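# Fold a napkin diagonally into a flat triangle

## Task

Bring one corner of the napkin over onto the opposite corner so it forms a flat, low triangle. All three tips must be fully spread out and lie flat, pointing away from the fold line. The two stacked corners must line up to within about a thumb's width. The whole napkin must rest on the table and must not touch either arm's base or its mounting parts. You may place the carried corner or drop it into position. The attempt fails if the napkin slips out of a gripper while that gripper is moving sideways fast enough to throw it, and this holds even if the other gripper catches it. The fold must stay in shape without the robot holding it. At the end both arms, grippers included, must hang in free air and touch nothing during the final second after the scene has settled.

## Robot and tools

Robot: two arms, left_arm and right_arm, each with six joints and a parallel gripper. Every command row has 14 numbers. The first 7 are left_arm: shoulder, elbow, wrist roll, wrist pitch, waist, wrist yaw, then opening. The next 7 are right_arm in the same order. Use only this joint order, even if other text lists the joints differently. Send all 14 numbers even when one arm should stay put, and to keep a joint still, repeat its value from the latest "Joint targets" line.

Joint values are absolute target angles in radians, read the same way as the Joint positions line. Nominal ranges: waist -2.618 to 3.054, shoulder 0.000 to 3.142, elbow 0.000 to 3.142, wrist pitch -1.571 to 1.571, wrist yaw -1.571 to 1.571, wrist roll -2.094 to 2.094. The true stops can differ by up to 0.036 rad. A target more than 0.036 rad outside a range, and farther out than the joint's current angle, is rejected. A joint asked to go past its real stop is clamped there, and the result then reports "joint sent to its limit". If that line is missing, the joint may still be at its stop. Opening is a scale from -1 (closed) to +1 (fully open, 0.094 m between pads). Between the ends, the fingers go to where grip_measured reads your number. To hold cloth, command about 0.03 below the grip_measured reading, or less for a lighter hold.

Frame: one shared frame with its origin on the tabletop midway between the arms. +x points out over the table, +z points up, and left_arm sits on the +y side. The arm names do not tell you which side of an image they appear on. The reported gripper position is the point between the finger pads, roughly 1 cm short of the fingertips. It can be somewhat off, especially at long reach. The fingers point along the gripper's +z axis and close along its y axis.

Tools:
- execute_actions(actions): a list of actions. Each action is a table of up to 15 rows, and each row runs for one 1/30 s control step. If a table has fewer than 15 rows, its last row is held for the remaining steps. An empty list only returns the current state and images.
- move(target, speed, blocking): target is one 14-number row of absolute joint angles and openings. Every joint travels toward its target and all joints finish together, so the gripper follows a curve. speed is in rad/s for the joint with the longest way to go, from 0.01 to 2, default 0.5. Paths last between 0.5 and 10 s and stop short if they would need longer. Moves do not avoid obstacles or the other arm. Fingers are commanded at the start. With blocking=false you get a result after 0.5 s. Until a result shows the move has ended, other moves and action rows are refused, so use wait or stop first.
- wait(seconds): 0 to 10 s; the arms keep their last command. It returns early if a running move ends.
- stop(): brakes a running move. Braking needs room; the fingers keep moving.
- zoom_image(camera, region): region [x0, y0, x1, y1] in pixels, at most 504x504, origin at top-left. Cameras: cam_head_left, cam_head_right, cam_high, cam_low, cam_left_wrist, cam_right_wrist, each 504x504.
- finished_scene(scene): pass the number of the current scene. This ends the scene and cannot be undone.

Motion limits: at each step, the commanded angle may lead the measured one by at most 0.202 rad (waist), 0.258 (shoulder), 0.238 (elbow), 0.573 (wrist pitch), or 0.522 (wrist yaw, wrist roll). If a step would carry the gripper more than 70 mm from where it is, all of that arm's targets are scaled back. Large changes therefore take several actions, and you may need to resend the remainder. The controller keeps running while you think.

Results: the state line gives each gripper's position in metres and orientation as quaternion wxyz. Joint positions and Joint velocities list each arm's joints in row order, followed by the finger gap in m and m/s. Joint targets shows what the joints are being driven toward now. grip_measured is the finger opening on the command scale, with a fixed per-gripper error of about 1 mm. Joint torques are total drive output and are noisy and offset, so they are a rough guide to contact at best. Step readings list joint angles at some steps. HELD marks an arm whose command was held back on that step. "joint command not followed" means a clearance check changed some targets. A move line reports how the move ended (done, off_target, moving, held, fault), limits=held or limits=none, and each arm's joint farthest from its target. FAULT and OVER-TEMPERATURE FAULT lines mean an arm was stopped. MOTOR HOT warns from 75 °C. At 90 °C that arm stops for 10 s, and at 100 °C it goes limp and falls. Holding loads heats motors.

Avoid: arms colliding or pushing on each other; fast or deep presses into the table, since contact force grows with speed and with how far the target lies past the contact point; releasing the cloth while a gripper moves sideways quickly; dropping or slamming things. Before finishing, open the grippers, lift both arms clear of the cloth and the table, and let everything settle.

Each tool is called after "Emit:" as name(argument=value, ...), one argument or row to a line, values as JSON.

## Session

Emit:
execute_actions(
  actions=[],
)

Scene clock: 0.00 s.
left_arm: end_effector_position=(+0.3971, +0.2195, +0.1486) grip_measured=-0.970 end_effector_quat_wxyz=(+0.300, +0.219, +0.925, -0.076) | right_arm: end_effector_position=(+0.4178, -0.2660, +0.4113) grip_measured=+1.000 end_effector_quat_wxyz=(+0.706, -0.064, +0.703, +0.059)
Joint names: [shoulder, elbow, wrist roll, wrist pitch, waist, wrist yaw]
Joint positions: left_arm=[ 1.445  1.083  0.094 -0.583 -0.482  0.079  0.001] | right_arm=[ 1.052  1.061 -0.008 -0.004 -0.005  0.016  0.094]
Joint velocities: left_arm=[-0.012 -0.007  0.051 -0.051 -0.007  0.037 -0.   ] | right_arm=[-0.017  0.007 -0.051  0.037  0.012 -0.022  0.   ]
Joint torques (N m, as the arm reports them, + toward a larger angle): no reading
Motor temperatures (°C, as the motors report them): left_arm=[19 18 18 20 16 16] | right_arm=[20 16 17 18 19 17]
Joint targets: left_arm=[1.438 1.090 0.093 -0.581 -0.482 0.083] | right_arm=[1.045 1.073 -0.005 -0.001 -0.005 0.016]

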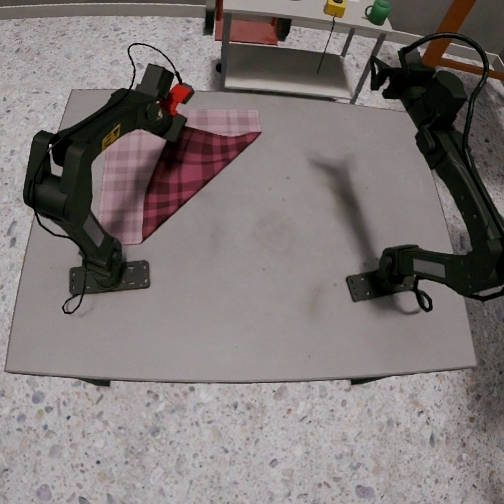

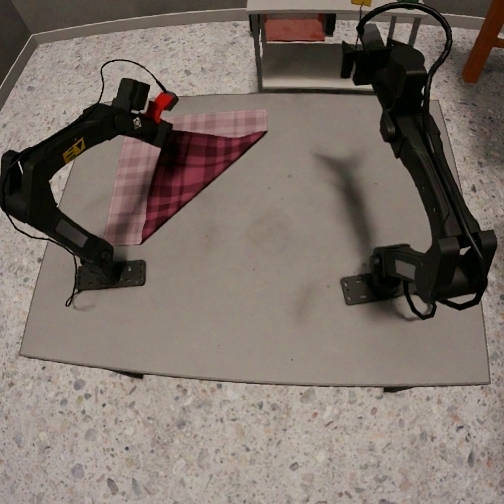

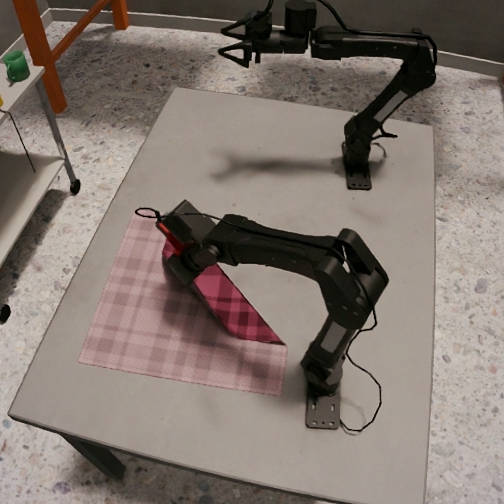

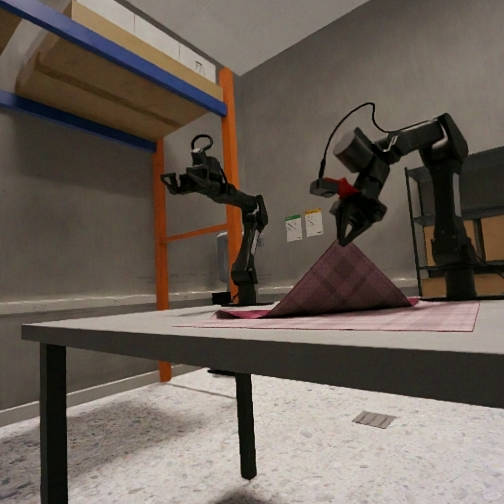

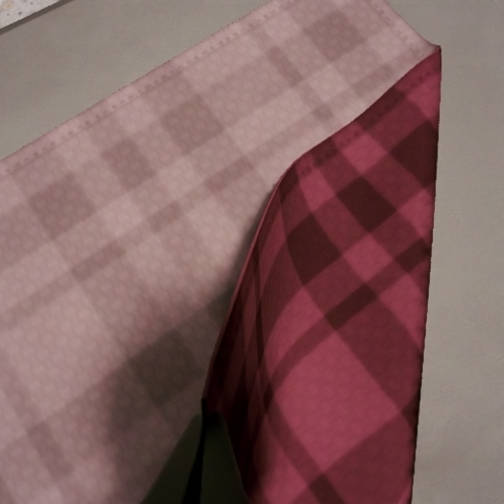

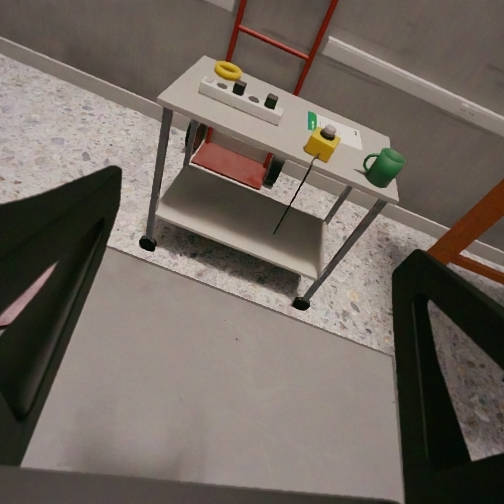

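Target about (0.59, 0.42).

Emit:
move(
  target=[2.05,1.53,0.093,-0.41,-0.07,0.083,-1,1.045,1.073,-0.005,-0.001,-0.005,0.016,1],
  speed=0.25,
)

Scene clock: 6.30 s.
left_arm: end_effector_position=(+0.5622, +0.3814, +0.0744) grip_measured=-0.970 end_effector_quat_wxyz=(+0.298, +0.026, +0.954, -0.015) | right_arm: end_effector_position=(+0.4178, -0.2660, +0.4113) grip_measured=+1.000 end_effector_quat_wxyz=(+0.706, -0.064, +0.703, +0.059)
Joint names: [shoulder, elbow, wrist roll, wrist pitch, waist, wrist yaw]
Joint positions: left_arm=[ 2.041  1.499  0.094 -0.428 -0.073  0.079  0.001] | right_arm=[ 1.052  1.061 -0.008 -0.004 -0.005  0.016  0.094]
Joint velocities: left_arm=[-0.012 -0.017  0.022  0.037 -0.002 -0.007  0.001] | right_arm=[ 0.002  0.002 -0.051 -0.022  0.007  0.022  0.   ]
Joint torques (N m, as the arm reports them, + toward a larger angle): left_arm=[-10.87   8.69  -0.04   1.39   0.41   0.13] | right_arm=[-2.39  7.87  0.01  1.69  0.14  0.  ]
Motor temperatures (°C, as the motors report them): left_arm=[20 19 18 22 16 16] | right_arm=[20 16 17 20 19 17]
Joint targets: left_arm=[2.050 1.530 0.093 -0.410 -0.070 0.083] | right_arm=[1.045 1.073 -0.005 -0.001 -0.005 0.016]
move: off_target (left_arm); limits=none; left_arm: farthest joint: the elbow, 0.031 radians from its target (0.447 radians at the start); right_arm: farthest joint: the elbow, 0.012 radians from its target (0.012 radians at the start)

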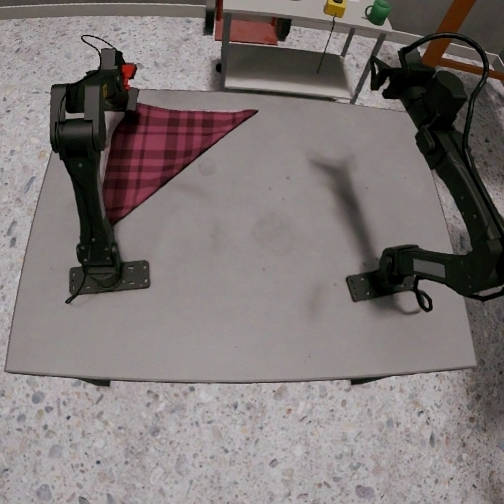

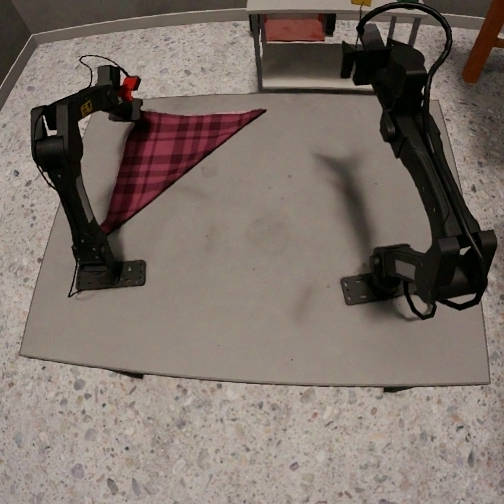

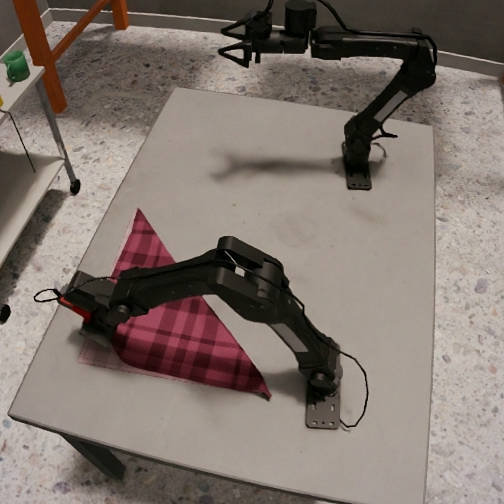

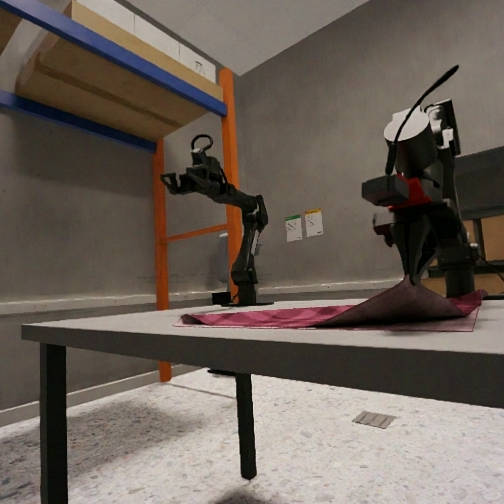

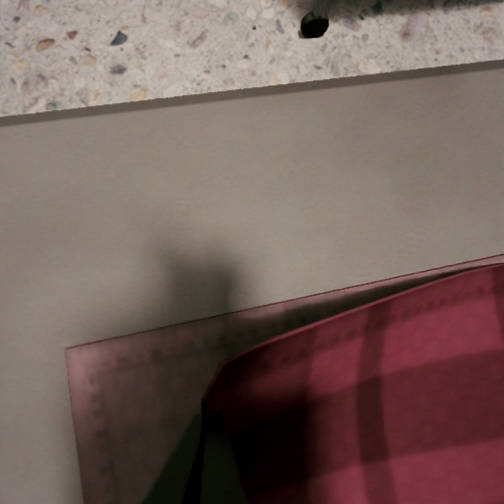

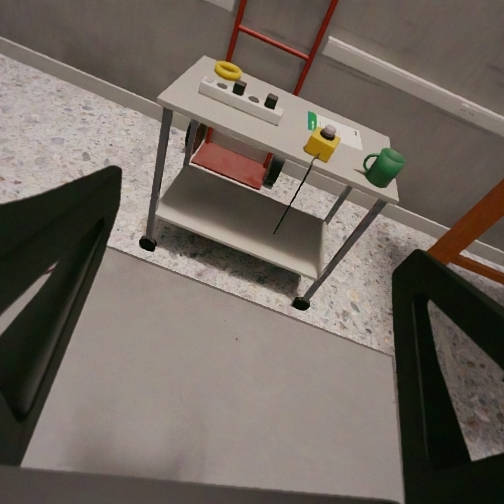

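Emit:
move(
  target=[2.17,1.54,0.093,-0.31,-0.02,0.083,-1,1.045,1.073,-0.005,-0.001,-0.005,0.016,1],
  speed=0.15,
)

Scene clock: 9.47 s.
left_arm: end_effector_position=(+0.5783, +0.4073, +0.0349) grip_measured=-0.970 end_effector_quat_wxyz=(+0.298, +0.004, +0.954, -0.008) | right_arm: end_effector_position=(+0.4178, -0.2660, +0.4113) grip_measured=+1.000 end_effector_quat_wxyz=(+0.706, -0.064, +0.703, +0.059)
Joint names: [shoulder, elbow, wrist roll, wrist pitch, waist, wrist yaw]
Joint positions: left_arm=[ 2.157  1.513  0.094 -0.325 -0.027  0.079  0.001] | right_arm=[ 1.052  1.061 -0.008 -0.004 -0.005  0.016  0.094]
Joint velocities: left_arm=[-0.002 -0.017  0.037 -0.051 -0.002 -0.051  0.   ] | right_arm=[-0.012 -0.002  0.022 -0.066 -0.012 -0.007  0.   ]
Joint torques (N m, as the arm reports them, + toward a larger angle): left_arm=[-11.05   8.14   0.01   1.32   0.61   0.12] | right_arm=[-2.44  7.94  0.03  1.69  0.05  0.01]
Motor temperatures (°C, as the motors report them): left_arm=[20 19 18 22 16 16] | right_arm=[20 17 17 20 19 17]
Joint targets: left_arm=[2.170 1.540 0.093 -0.310 -0.020 0.083] | right_arm=[1.045 1.073 -0.005 -0.001 -0.005 0.016]
move: off_target (left_arm); limits=none; left_arm: farthest joint: the elbow, 0.027 radians from its target (0.041 radians at the start); right_arm: farthest joint: the elbow, 0.012 radians from its target (0.012 radians at the start)

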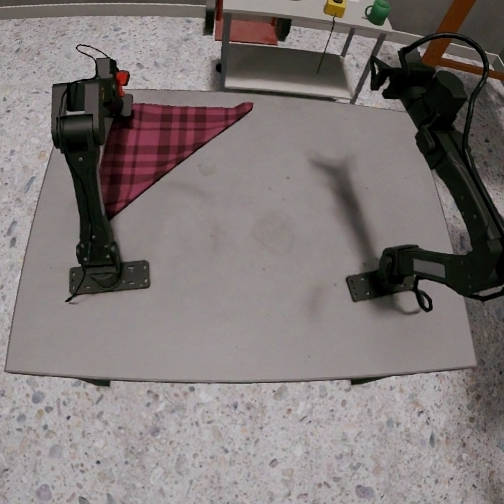

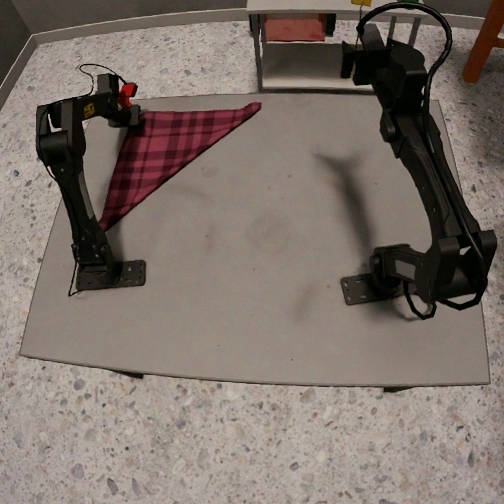

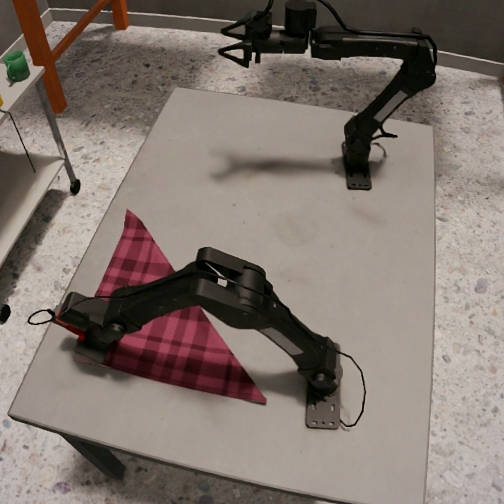

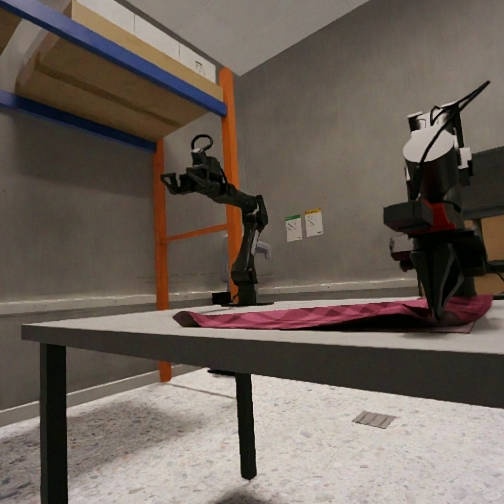

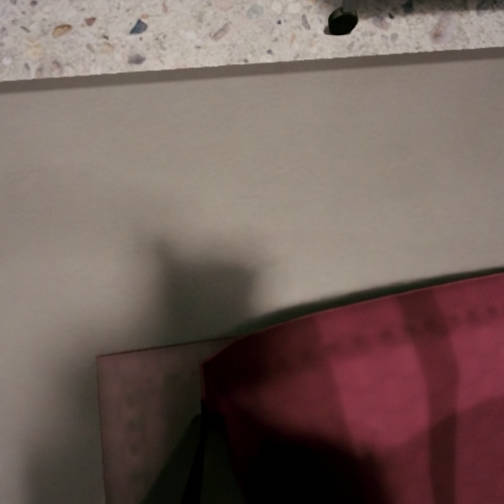

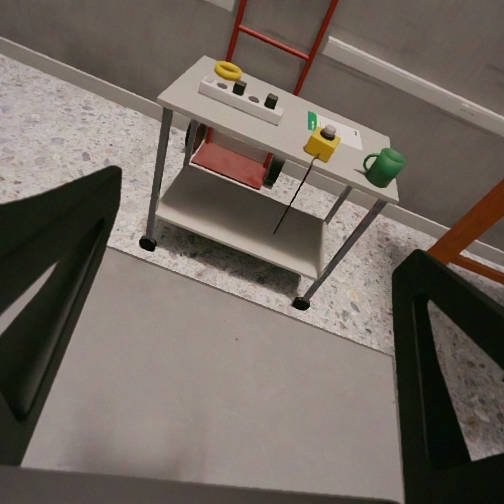

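Emit:
move(
  target=[2.17,1.54,0.093,-0.31,-0.048,0.083,-1,1.045,1.073,-0.005,-0.001,-0.005,0.016,1],
  speed=0.05,
)

Emit:
move(
  target=[2.17,1.54,0.093,-0.31,-0.048,0.083,1,1.045,1.073,-0.005,-0.001,-0.005,0.016,1],
)

Emit:
move(
  target=[1.85,1.45,0.093,-0.6,0.05,0.083,1,1.045,1.073,-0.005,-0.001,-0.005,0.016,1],
  speed=0.2,
)

Scene clock: 15.07 s.
left_arm: end_effector_position=(+0.5794, +0.4000, +0.0352) grip_measured=-0.970 end_effector_quat_wxyz=(+0.299, +0.011, +0.954, -0.010) | right_arm: end_effector_position=(+0.4178, -0.2660, +0.4113) grip_measured=+1.000 end_effector_quat_wxyz=(+0.706, -0.064, +0.703, +0.059)
Joint names: [shoulder, elbow, wrist roll, wrist pitch, waist, wrist yaw]
Joint positions: left_arm=[ 2.157  1.513  0.094 -0.323 -0.04   0.079  0.001] | right_arm=[ 1.052  1.061 -0.008 -0.004 -0.005  0.016  0.094]
Joint velocities: left_arm=[-0.022  0.012  0.007  0.007 -0.007 -0.007  0.   ] | right_arm=[ 0.002 -0.022 -0.037 -0.037 -0.007 -0.007  0.   ]
Joint torques (N m, as the arm reports them, + toward a larger angle): left_arm=[-11.13   8.22  -0.03   1.26  -0.59   0.08] | right_arm=[-2.48  7.9   0.03  1.67 -0.06  0.  ]
Motor temperatures (°C, as the motors report them): left_arm=[21 20 18 23 16 16] | right_arm=[20 17 17 21 19 17]
Joint targets: left_arm=[2.170 1.540 0.093 -0.310 -0.048 0.083] | right_arm=[1.045 1.073 -0.005 -0.001 -0.005 0.016]
move: off_target (left_arm); limits=none; left_arm: farthest joint: the elbow, 0.027 radians from its target (0.027 radians at the start); right_arm: farthest joint: the elbow, 0.012 radians from its target (0.012 radians at the start)

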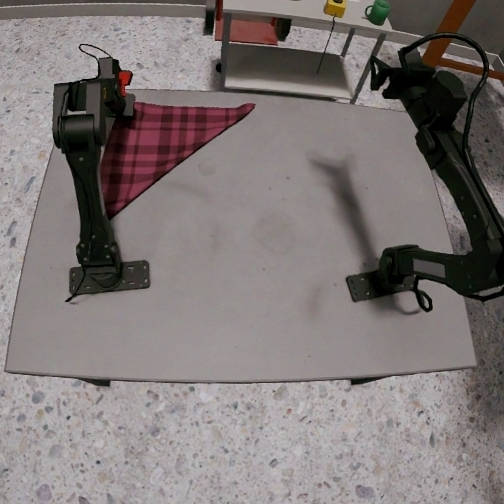

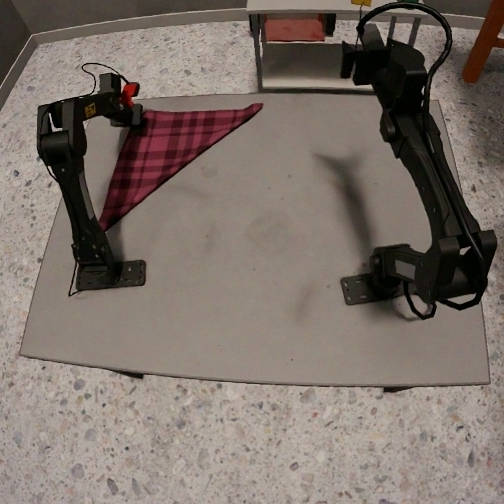

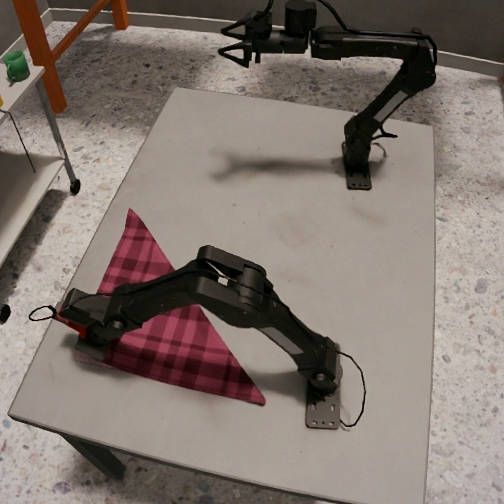

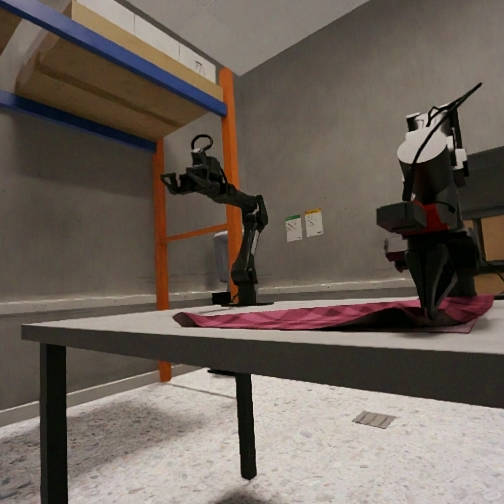

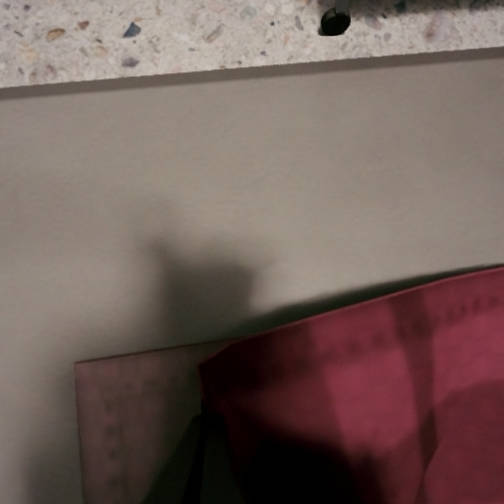

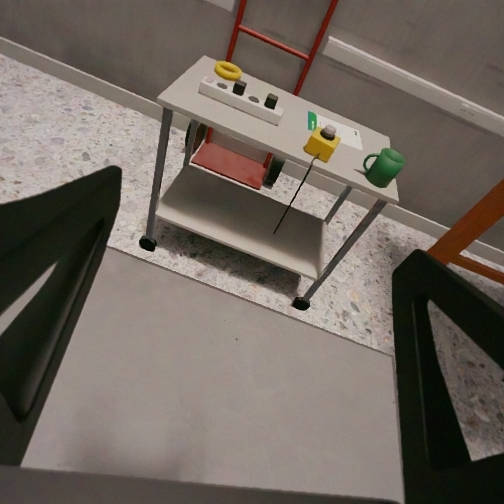

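Scene clock: 15.77 s.
left_arm: end_effector_position=(+0.5794, +0.4000, +0.0352) grip_measured=+1.000 end_effector_quat_wxyz=(+0.299, +0.011, +0.954, -0.010) | right_arm: end_effector_position=(+0.4178, -0.2660, +0.4113) grip_measured=+1.000 end_effector_quat_wxyz=(+0.706, -0.064, +0.703, +0.059)
Joint names: [shoulder, elbow, wrist roll, wrist pitch, waist, wrist yaw]
Joint positions: left_arm=[ 2.157  1.513  0.094 -0.323 -0.04   0.079  0.094] | right_arm=[ 1.052  1.061 -0.008 -0.004 -0.005  0.016  0.094]
Joint velocities: left_arm=[ 0.007 -0.002  0.051  0.051 -0.002 -0.007  0.   ] | right_arm=[-0.007 -0.002  0.007 -0.066 -0.007 -0.007  0.   ]
Joint torques (N m, as the arm reports them, + toward a larger angle): left_arm=[-11.01   8.18  -0.02   1.35  -0.61   0.07] | right_arm=[-2.41  7.87  0.03  1.69  0.08  0.03]
Motor temperatures (°C, as the motors report them): left_arm=[21 20 18 23 16 16] | right_arm=[20 17 17 21 19 17]
Joint targets: left_arm=[2.170 1.540 0.093 -0.310 -0.048 0.083] | right_arm=[1.045 1.073 -0.005 -0.001 -0.005 0.016]
move: off_target (left_arm); limits=none; left_arm: farthest joint: the elbow, 0.027 radians from its target (0.027 radians at the start); right_arm: farthest joint: the elbow, 0.012 radians from its target (0.012 radians at the start)

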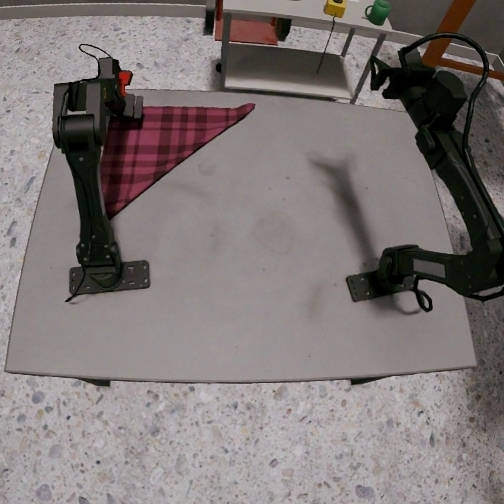

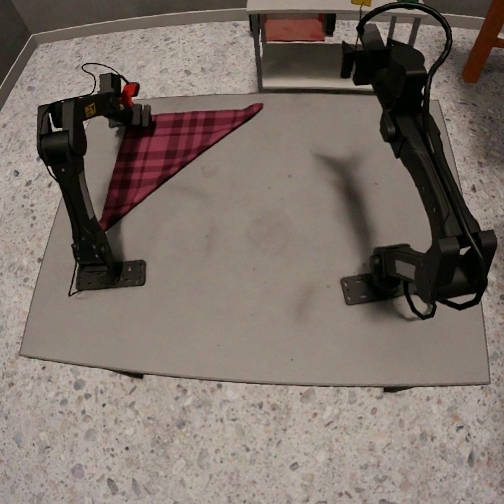

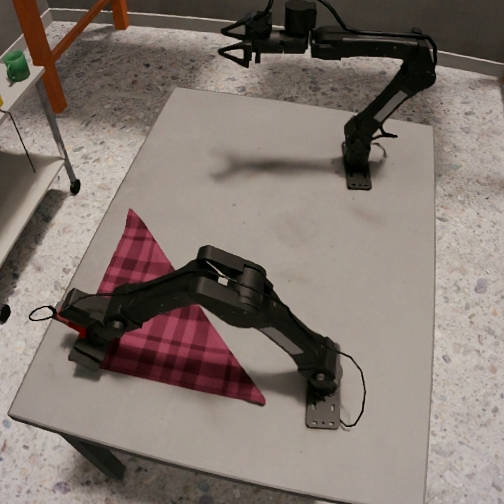

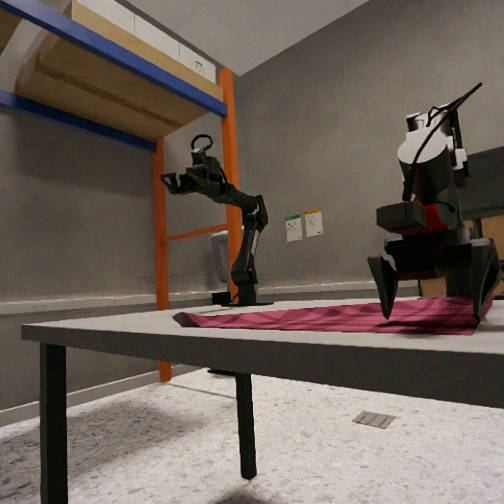

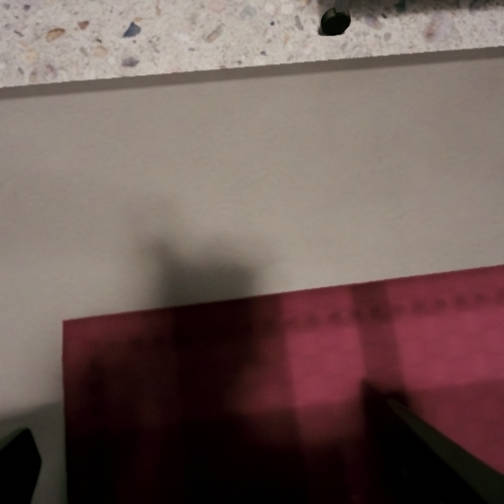

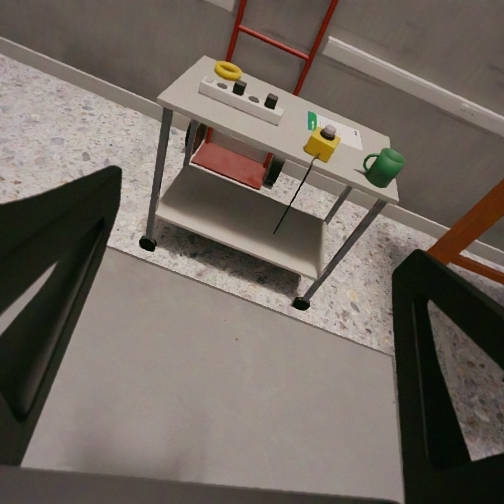

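Scene clock: 17.93 s.
left_arm: end_effector_position=(+0.5184, +0.4345, +0.1207) grip_measured=+1.000 end_effector_quat_wxyz=(+0.286, -0.030, +0.958, +0.001) | right_arm: end_effector_position=(+0.4178, -0.2660, +0.4113) grip_measured=+1.000 end_effector_quat_wxyz=(+0.706, -0.064, +0.703, +0.059)
Joint names: [shoulder, elbow, wrist roll, wrist pitch, waist, wrist yaw]
Joint positions: left_arm=[ 1.872  1.465  0.094 -0.588  0.043  0.079  0.094] | right_arm=[ 1.052  1.061 -0.008 -0.004 -0.005  0.016  0.094]
Joint velocities: left_arm=[ 0.012  0.012 -0.007  0.037  0.007 -0.081  0.   ] | right_arm=[-0.022  0.002  0.037 -0.037 -0.002 -0.037  0.   ]
Joint torques (N m, as the arm reports them, + toward a larger angle): left_arm=[-12.19   5.57  -0.02   1.02   0.86   0.13] | right_arm=[-2.46  8.01  0.02  1.68  0.   -0.02]
Motor temperatures (°C, as the motors report them): left_arm=[22 20 18 23 16 16] | right_arm=[20 17 17 22 19 17]
Joint targets: left_arm=[1.850 1.450 0.093 -0.600 0.050 0.083] | right_arm=[1.045 1.073 -0.005 -0.001 -0.005 0.016]
move: off_target (left_arm); limits=none; left_arm: farthest joint: the shoulder, 0.022 radians from its target (0.307 radians at the start); right_arm: farthest joint: the elbow, 0.012 radians from its target (0.012 radians at the start)

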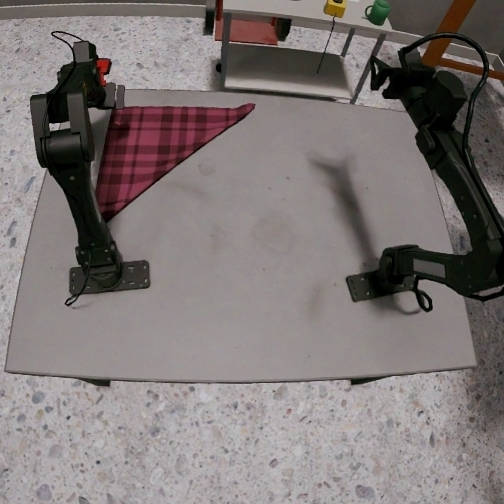

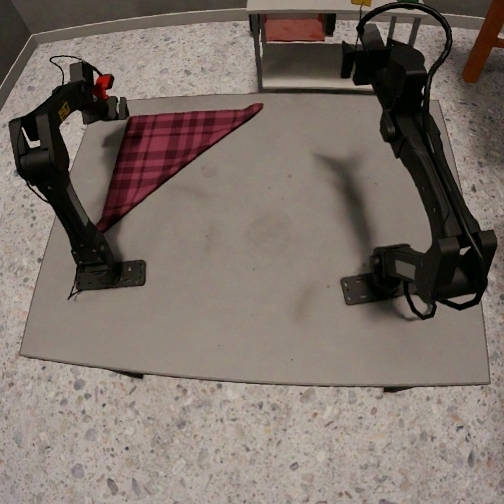

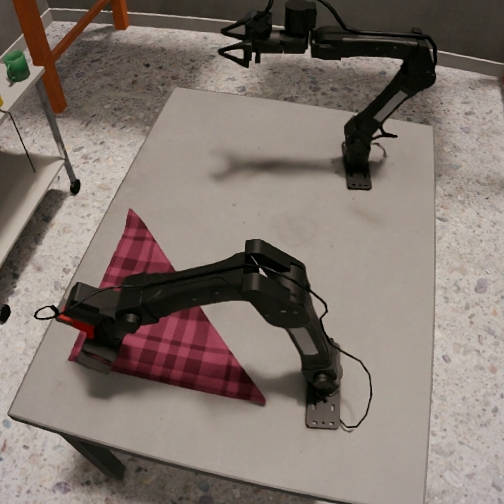

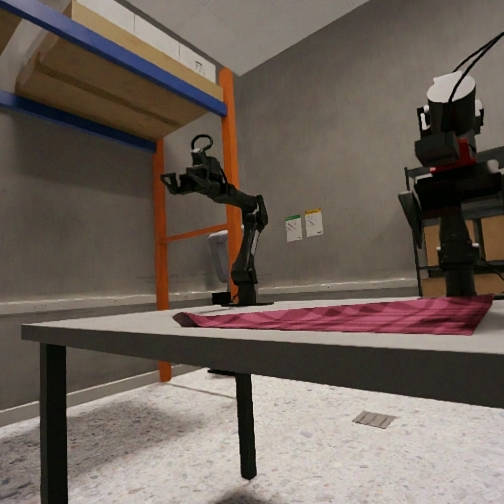

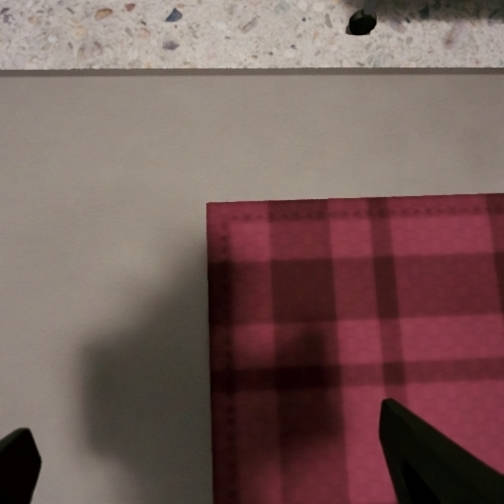

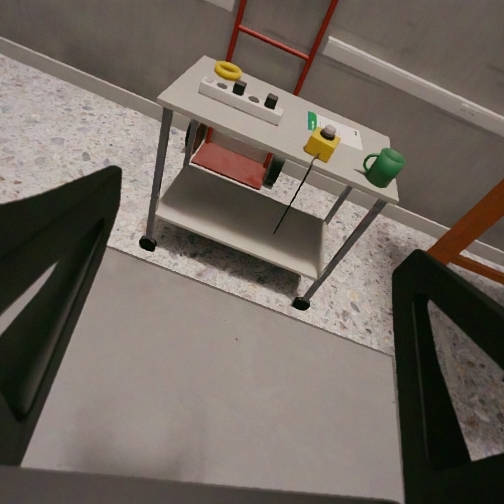

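Emit:
move(
  target=[2.27,1.67,0.093,-0.35,-0.08,0.083,1,1.045,1.073,-0.005,-0.001,-0.005,0.016,1],
  speed=0.25,
)

Scene clock: 23.77 s.
left_arm: end_effector_position=(+0.6040, +0.3837, +0.0280) grip_measured=+1.000 end_effector_quat_wxyz=(+0.298, +0.026, +0.954, -0.014) | right_arm: end_effector_position=(+0.4178, -0.2660, +0.4113) grip_measured=+1.000 end_effector_quat_wxyz=(+0.706, -0.064, +0.703, +0.059)
Joint names: [shoulder, elbow, wrist roll, wrist pitch, waist, wrist yaw]
Joint positions: left_arm=[ 2.255  1.646  0.094 -0.36  -0.074  0.079  0.094] | right_arm=[ 1.052  1.061 -0.008 -0.004 -0.005  0.016  0.094]
Joint velocities: left_arm=[-0.002 -0.012  0.022 -0.007  0.002 -0.081  0.   ] | right_arm=[ 0.022  0.002  0.037 -0.022  0.007  0.022  0.   ]
Joint torques (N m, as the arm reports them, + toward a larger angle): left_arm=[-11.74   8.17   0.     1.31  -0.55   0.1 ] | right_arm=[-2.48  7.89  0.03  1.65 -0.03 -0.01]
Motor temperatures (°C, as the motors report them): left_arm=[23 20 18 23 16 16] | right_arm=[20 17 17 22 19 17]
Joint targets: left_arm=[2.270 1.670 0.093 -0.350 -0.080 0.083] | right_arm=[1.045 1.073 -0.005 -0.001 -0.005 0.016]
move: off_target (left_arm); limits=none; left_arm: farthest joint: the elbow, 0.024 radians from its target (0.205 radians at the start); right_arm: farthest joint: the elbow, 0.012 radians from its target (0.012 radians at the start)

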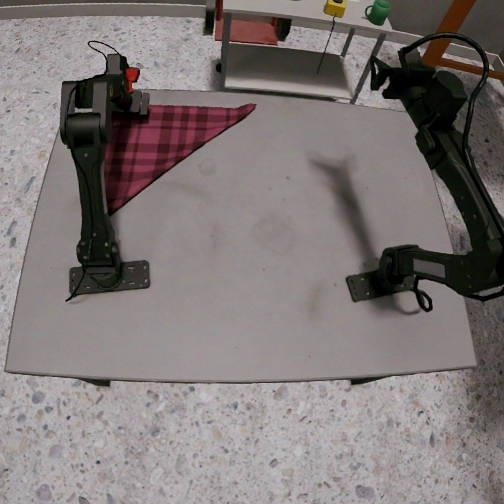

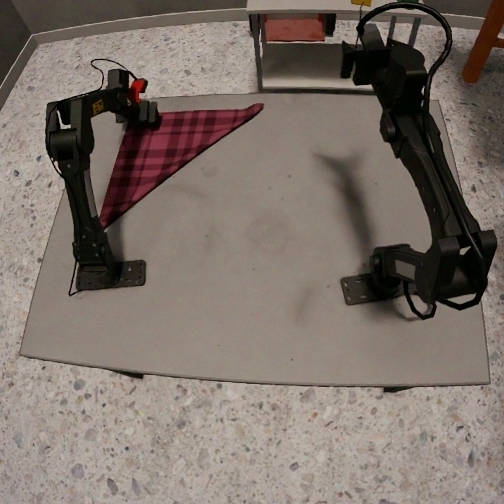

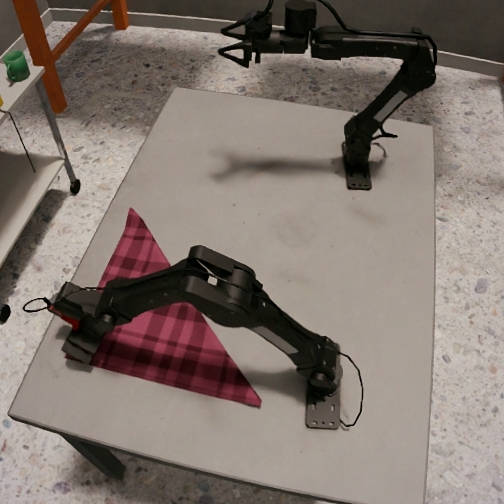

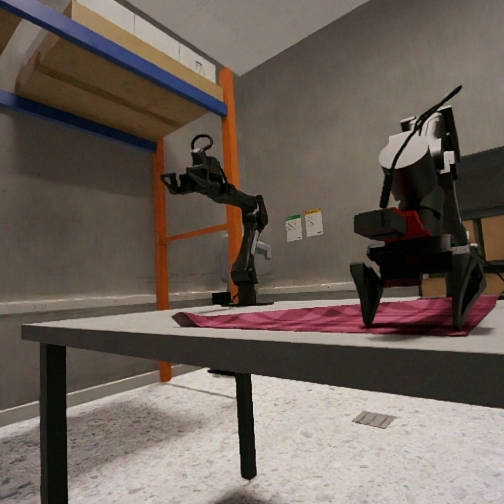

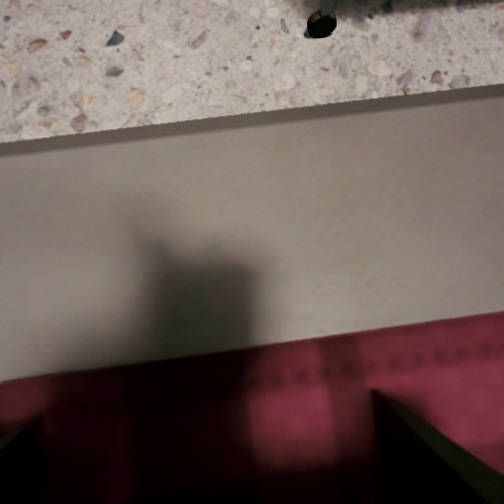

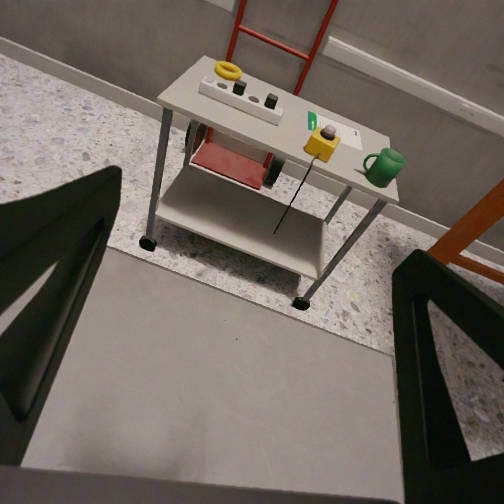

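Emit:
move(
  target=[2.155,1.5,0.093,-0.315,-0.08,0.083,1,1.045,1.073,-0.005,-0.001,-0.005,0.016,1],
  speed=0.06,
)

Emit:
move(
  target=[1.9,1.5,0.093,-0.6,-0.08,0.083,1,1.045,1.073,-0.005,-0.001,-0.005,0.016,1],
  speed=0.15,
)

Scene clock: 29.57 s.
left_arm: end_effector_position=(+0.5809, +0.3822, +0.0270) grip_measured=+1.000 end_effector_quat_wxyz=(+0.294, +0.026, +0.955, -0.015) | right_arm: end_effector_position=(+0.4178, -0.2660, +0.4113) grip_measured=+1.000 end_effector_quat_wxyz=(+0.706, -0.064, +0.703, +0.059)
Joint names: [shoulder, elbow, wrist roll, wrist pitch, waist, wrist yaw]
Joint positions: left_arm=[ 2.178  1.518  0.094 -0.319 -0.074  0.079  0.094] | right_arm=[ 1.052  1.061 -0.008 -0.004 -0.005  0.016  0.094]
Joint velocities: left_arm=[ 0.002 -0.007 -0.007 -0.007 -0.027 -0.022  0.   ] | right_arm=[-0.002  0.017 -0.037 -0.007 -0.012  0.022  0.   ]
Joint torques (N m, as the arm reports them, + toward a larger angle): left_arm=[-14.23   4.5    0.01   1.23  -0.62   0.09] | right_arm=[-2.4   7.88  0.05  1.69  0.03  0.01]
Motor temperatures (°C, as the motors report them): left_arm=[23 20 18 24 16 16] | right_arm=[20 17 17 23 19 17]
Joint targets: left_arm=[2.155 1.500 0.093 -0.315 -0.080 0.083] | right_arm=[1.045 1.073 -0.005 -0.001 -0.005 0.016]
move: off_target (left_arm); limits=none; left_arm: farthest joint: the shoulder, 0.023 radians from its target (0.100 radians at the start); right_arm: farthest joint: the elbow, 0.012 radians from its target (0.012 radians at the start)

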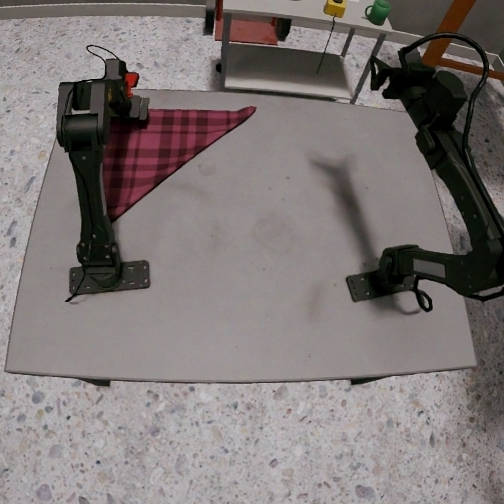

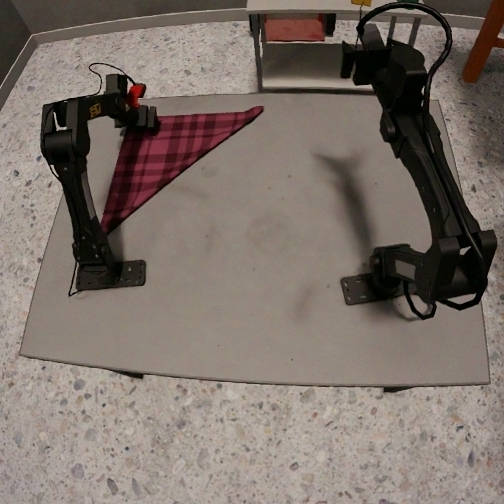

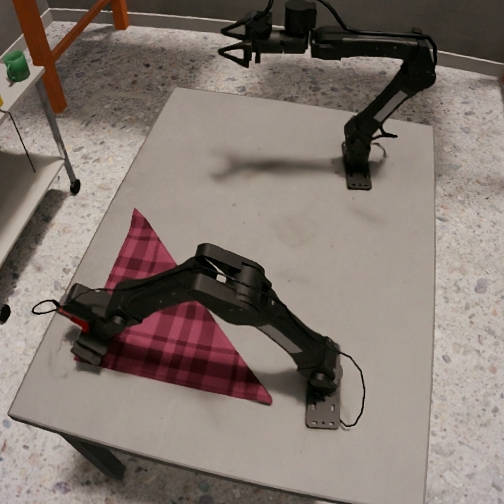

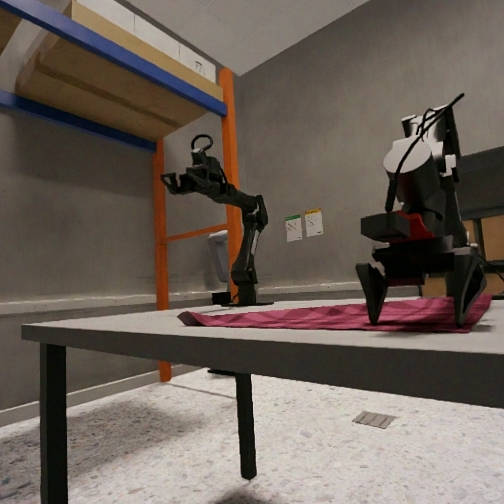

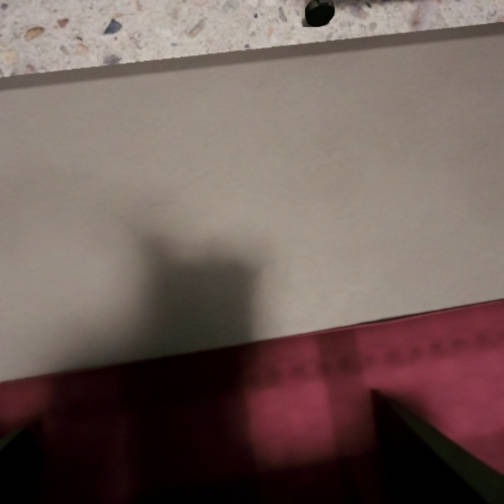

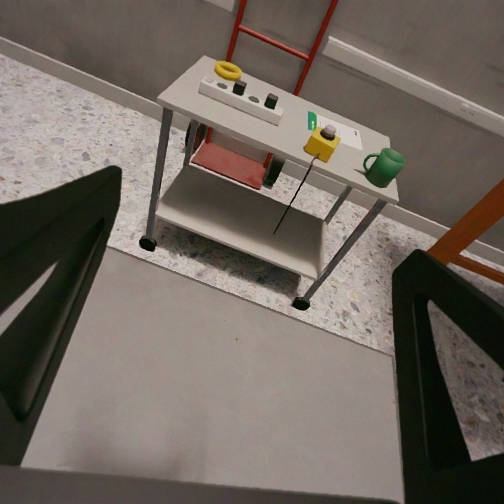

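Scene clock: 32.07 s.
left_arm: end_effector_position=(+0.5370, +0.3795, +0.1174) grip_measured=+1.000 end_effector_quat_wxyz=(+0.287, +0.026, +0.958, -0.015) | right_arm: end_effector_position=(+0.4178, -0.2660, +0.4113) grip_measured=+1.000 end_effector_quat_wxyz=(+0.706, -0.064, +0.703, +0.059)
Joint names: [shoulder, elbow, wrist roll, wrist pitch, waist, wrist yaw]
Joint positions: left_arm=[ 1.923  1.518  0.094 -0.588 -0.074  0.079  0.094] | right_arm=[ 1.052  1.061 -0.008 -0.004 -0.005  0.016  0.094]
Joint velocities: left_arm=[ 0.002  0.002  0.066  0.037 -0.012 -0.066  0.   ] | right_arm=[-0.017  0.002  0.037  0.007 -0.012 -0.022  0.   ]
Joint torques (N m, as the arm reports them, + toward a larger angle): left_arm=[-12.52   5.31  -0.05   1.08  -0.7    0.09] | right_arm=[-2.5   7.85  0.03  1.68  0.01  0.02]
Motor temperatures (°C, as the motors report them): left_arm=[24 20 18 24 16 16] | right_arm=[20 17 17 23 19 17]
Joint targets: left_arm=[1.900 1.500 0.093 -0.600 -0.080 0.083] | right_arm=[1.045 1.073 -0.005 -0.001 -0.005 0.016]
move: off_target (left_arm); limits=none; left_arm: farthest joint: the shoulder, 0.023 radians from its target (0.278 radians at the start); right_arm: farthest joint: the elbow, 0.012 radians from its target (0.012 radians at the start)

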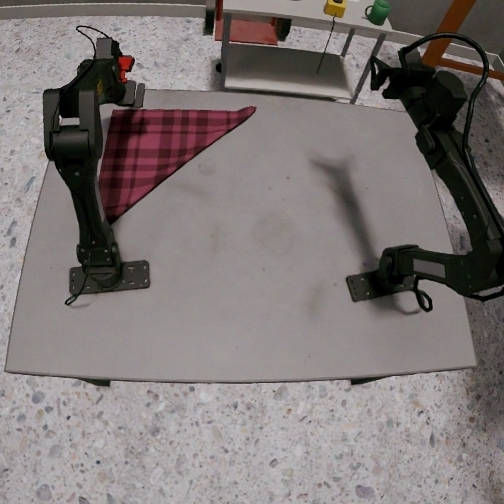

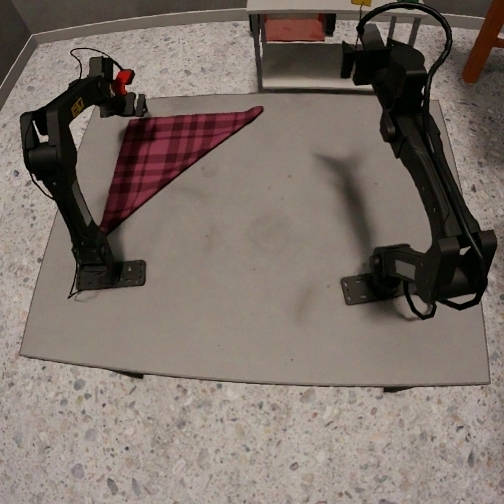

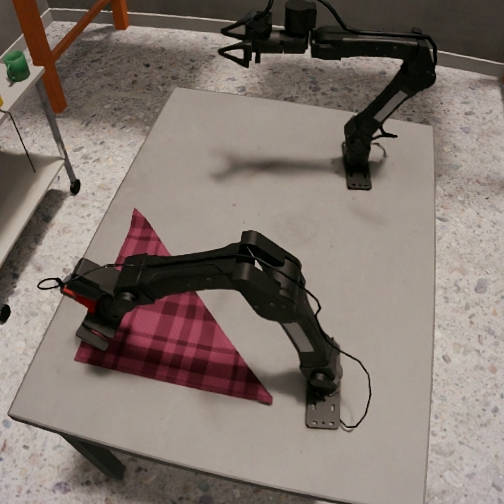

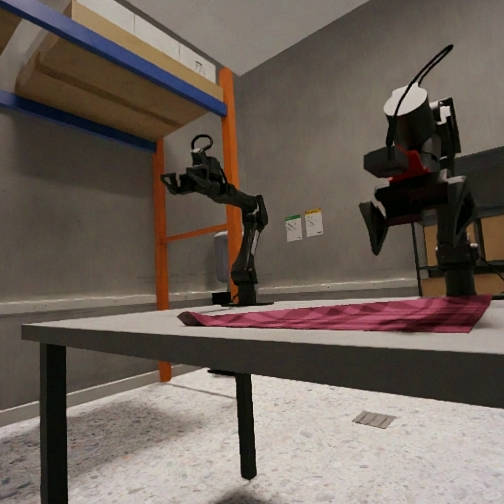

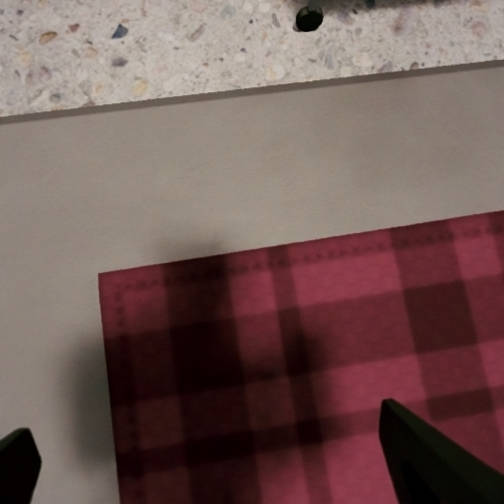

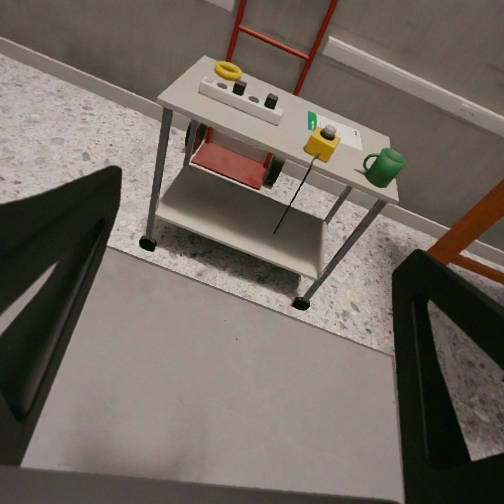

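The lower edge was just showing during the drag, so the layers are aligned.

Emit:
finished_scene(
  scene=2,
)

The scene is finished: the task was done.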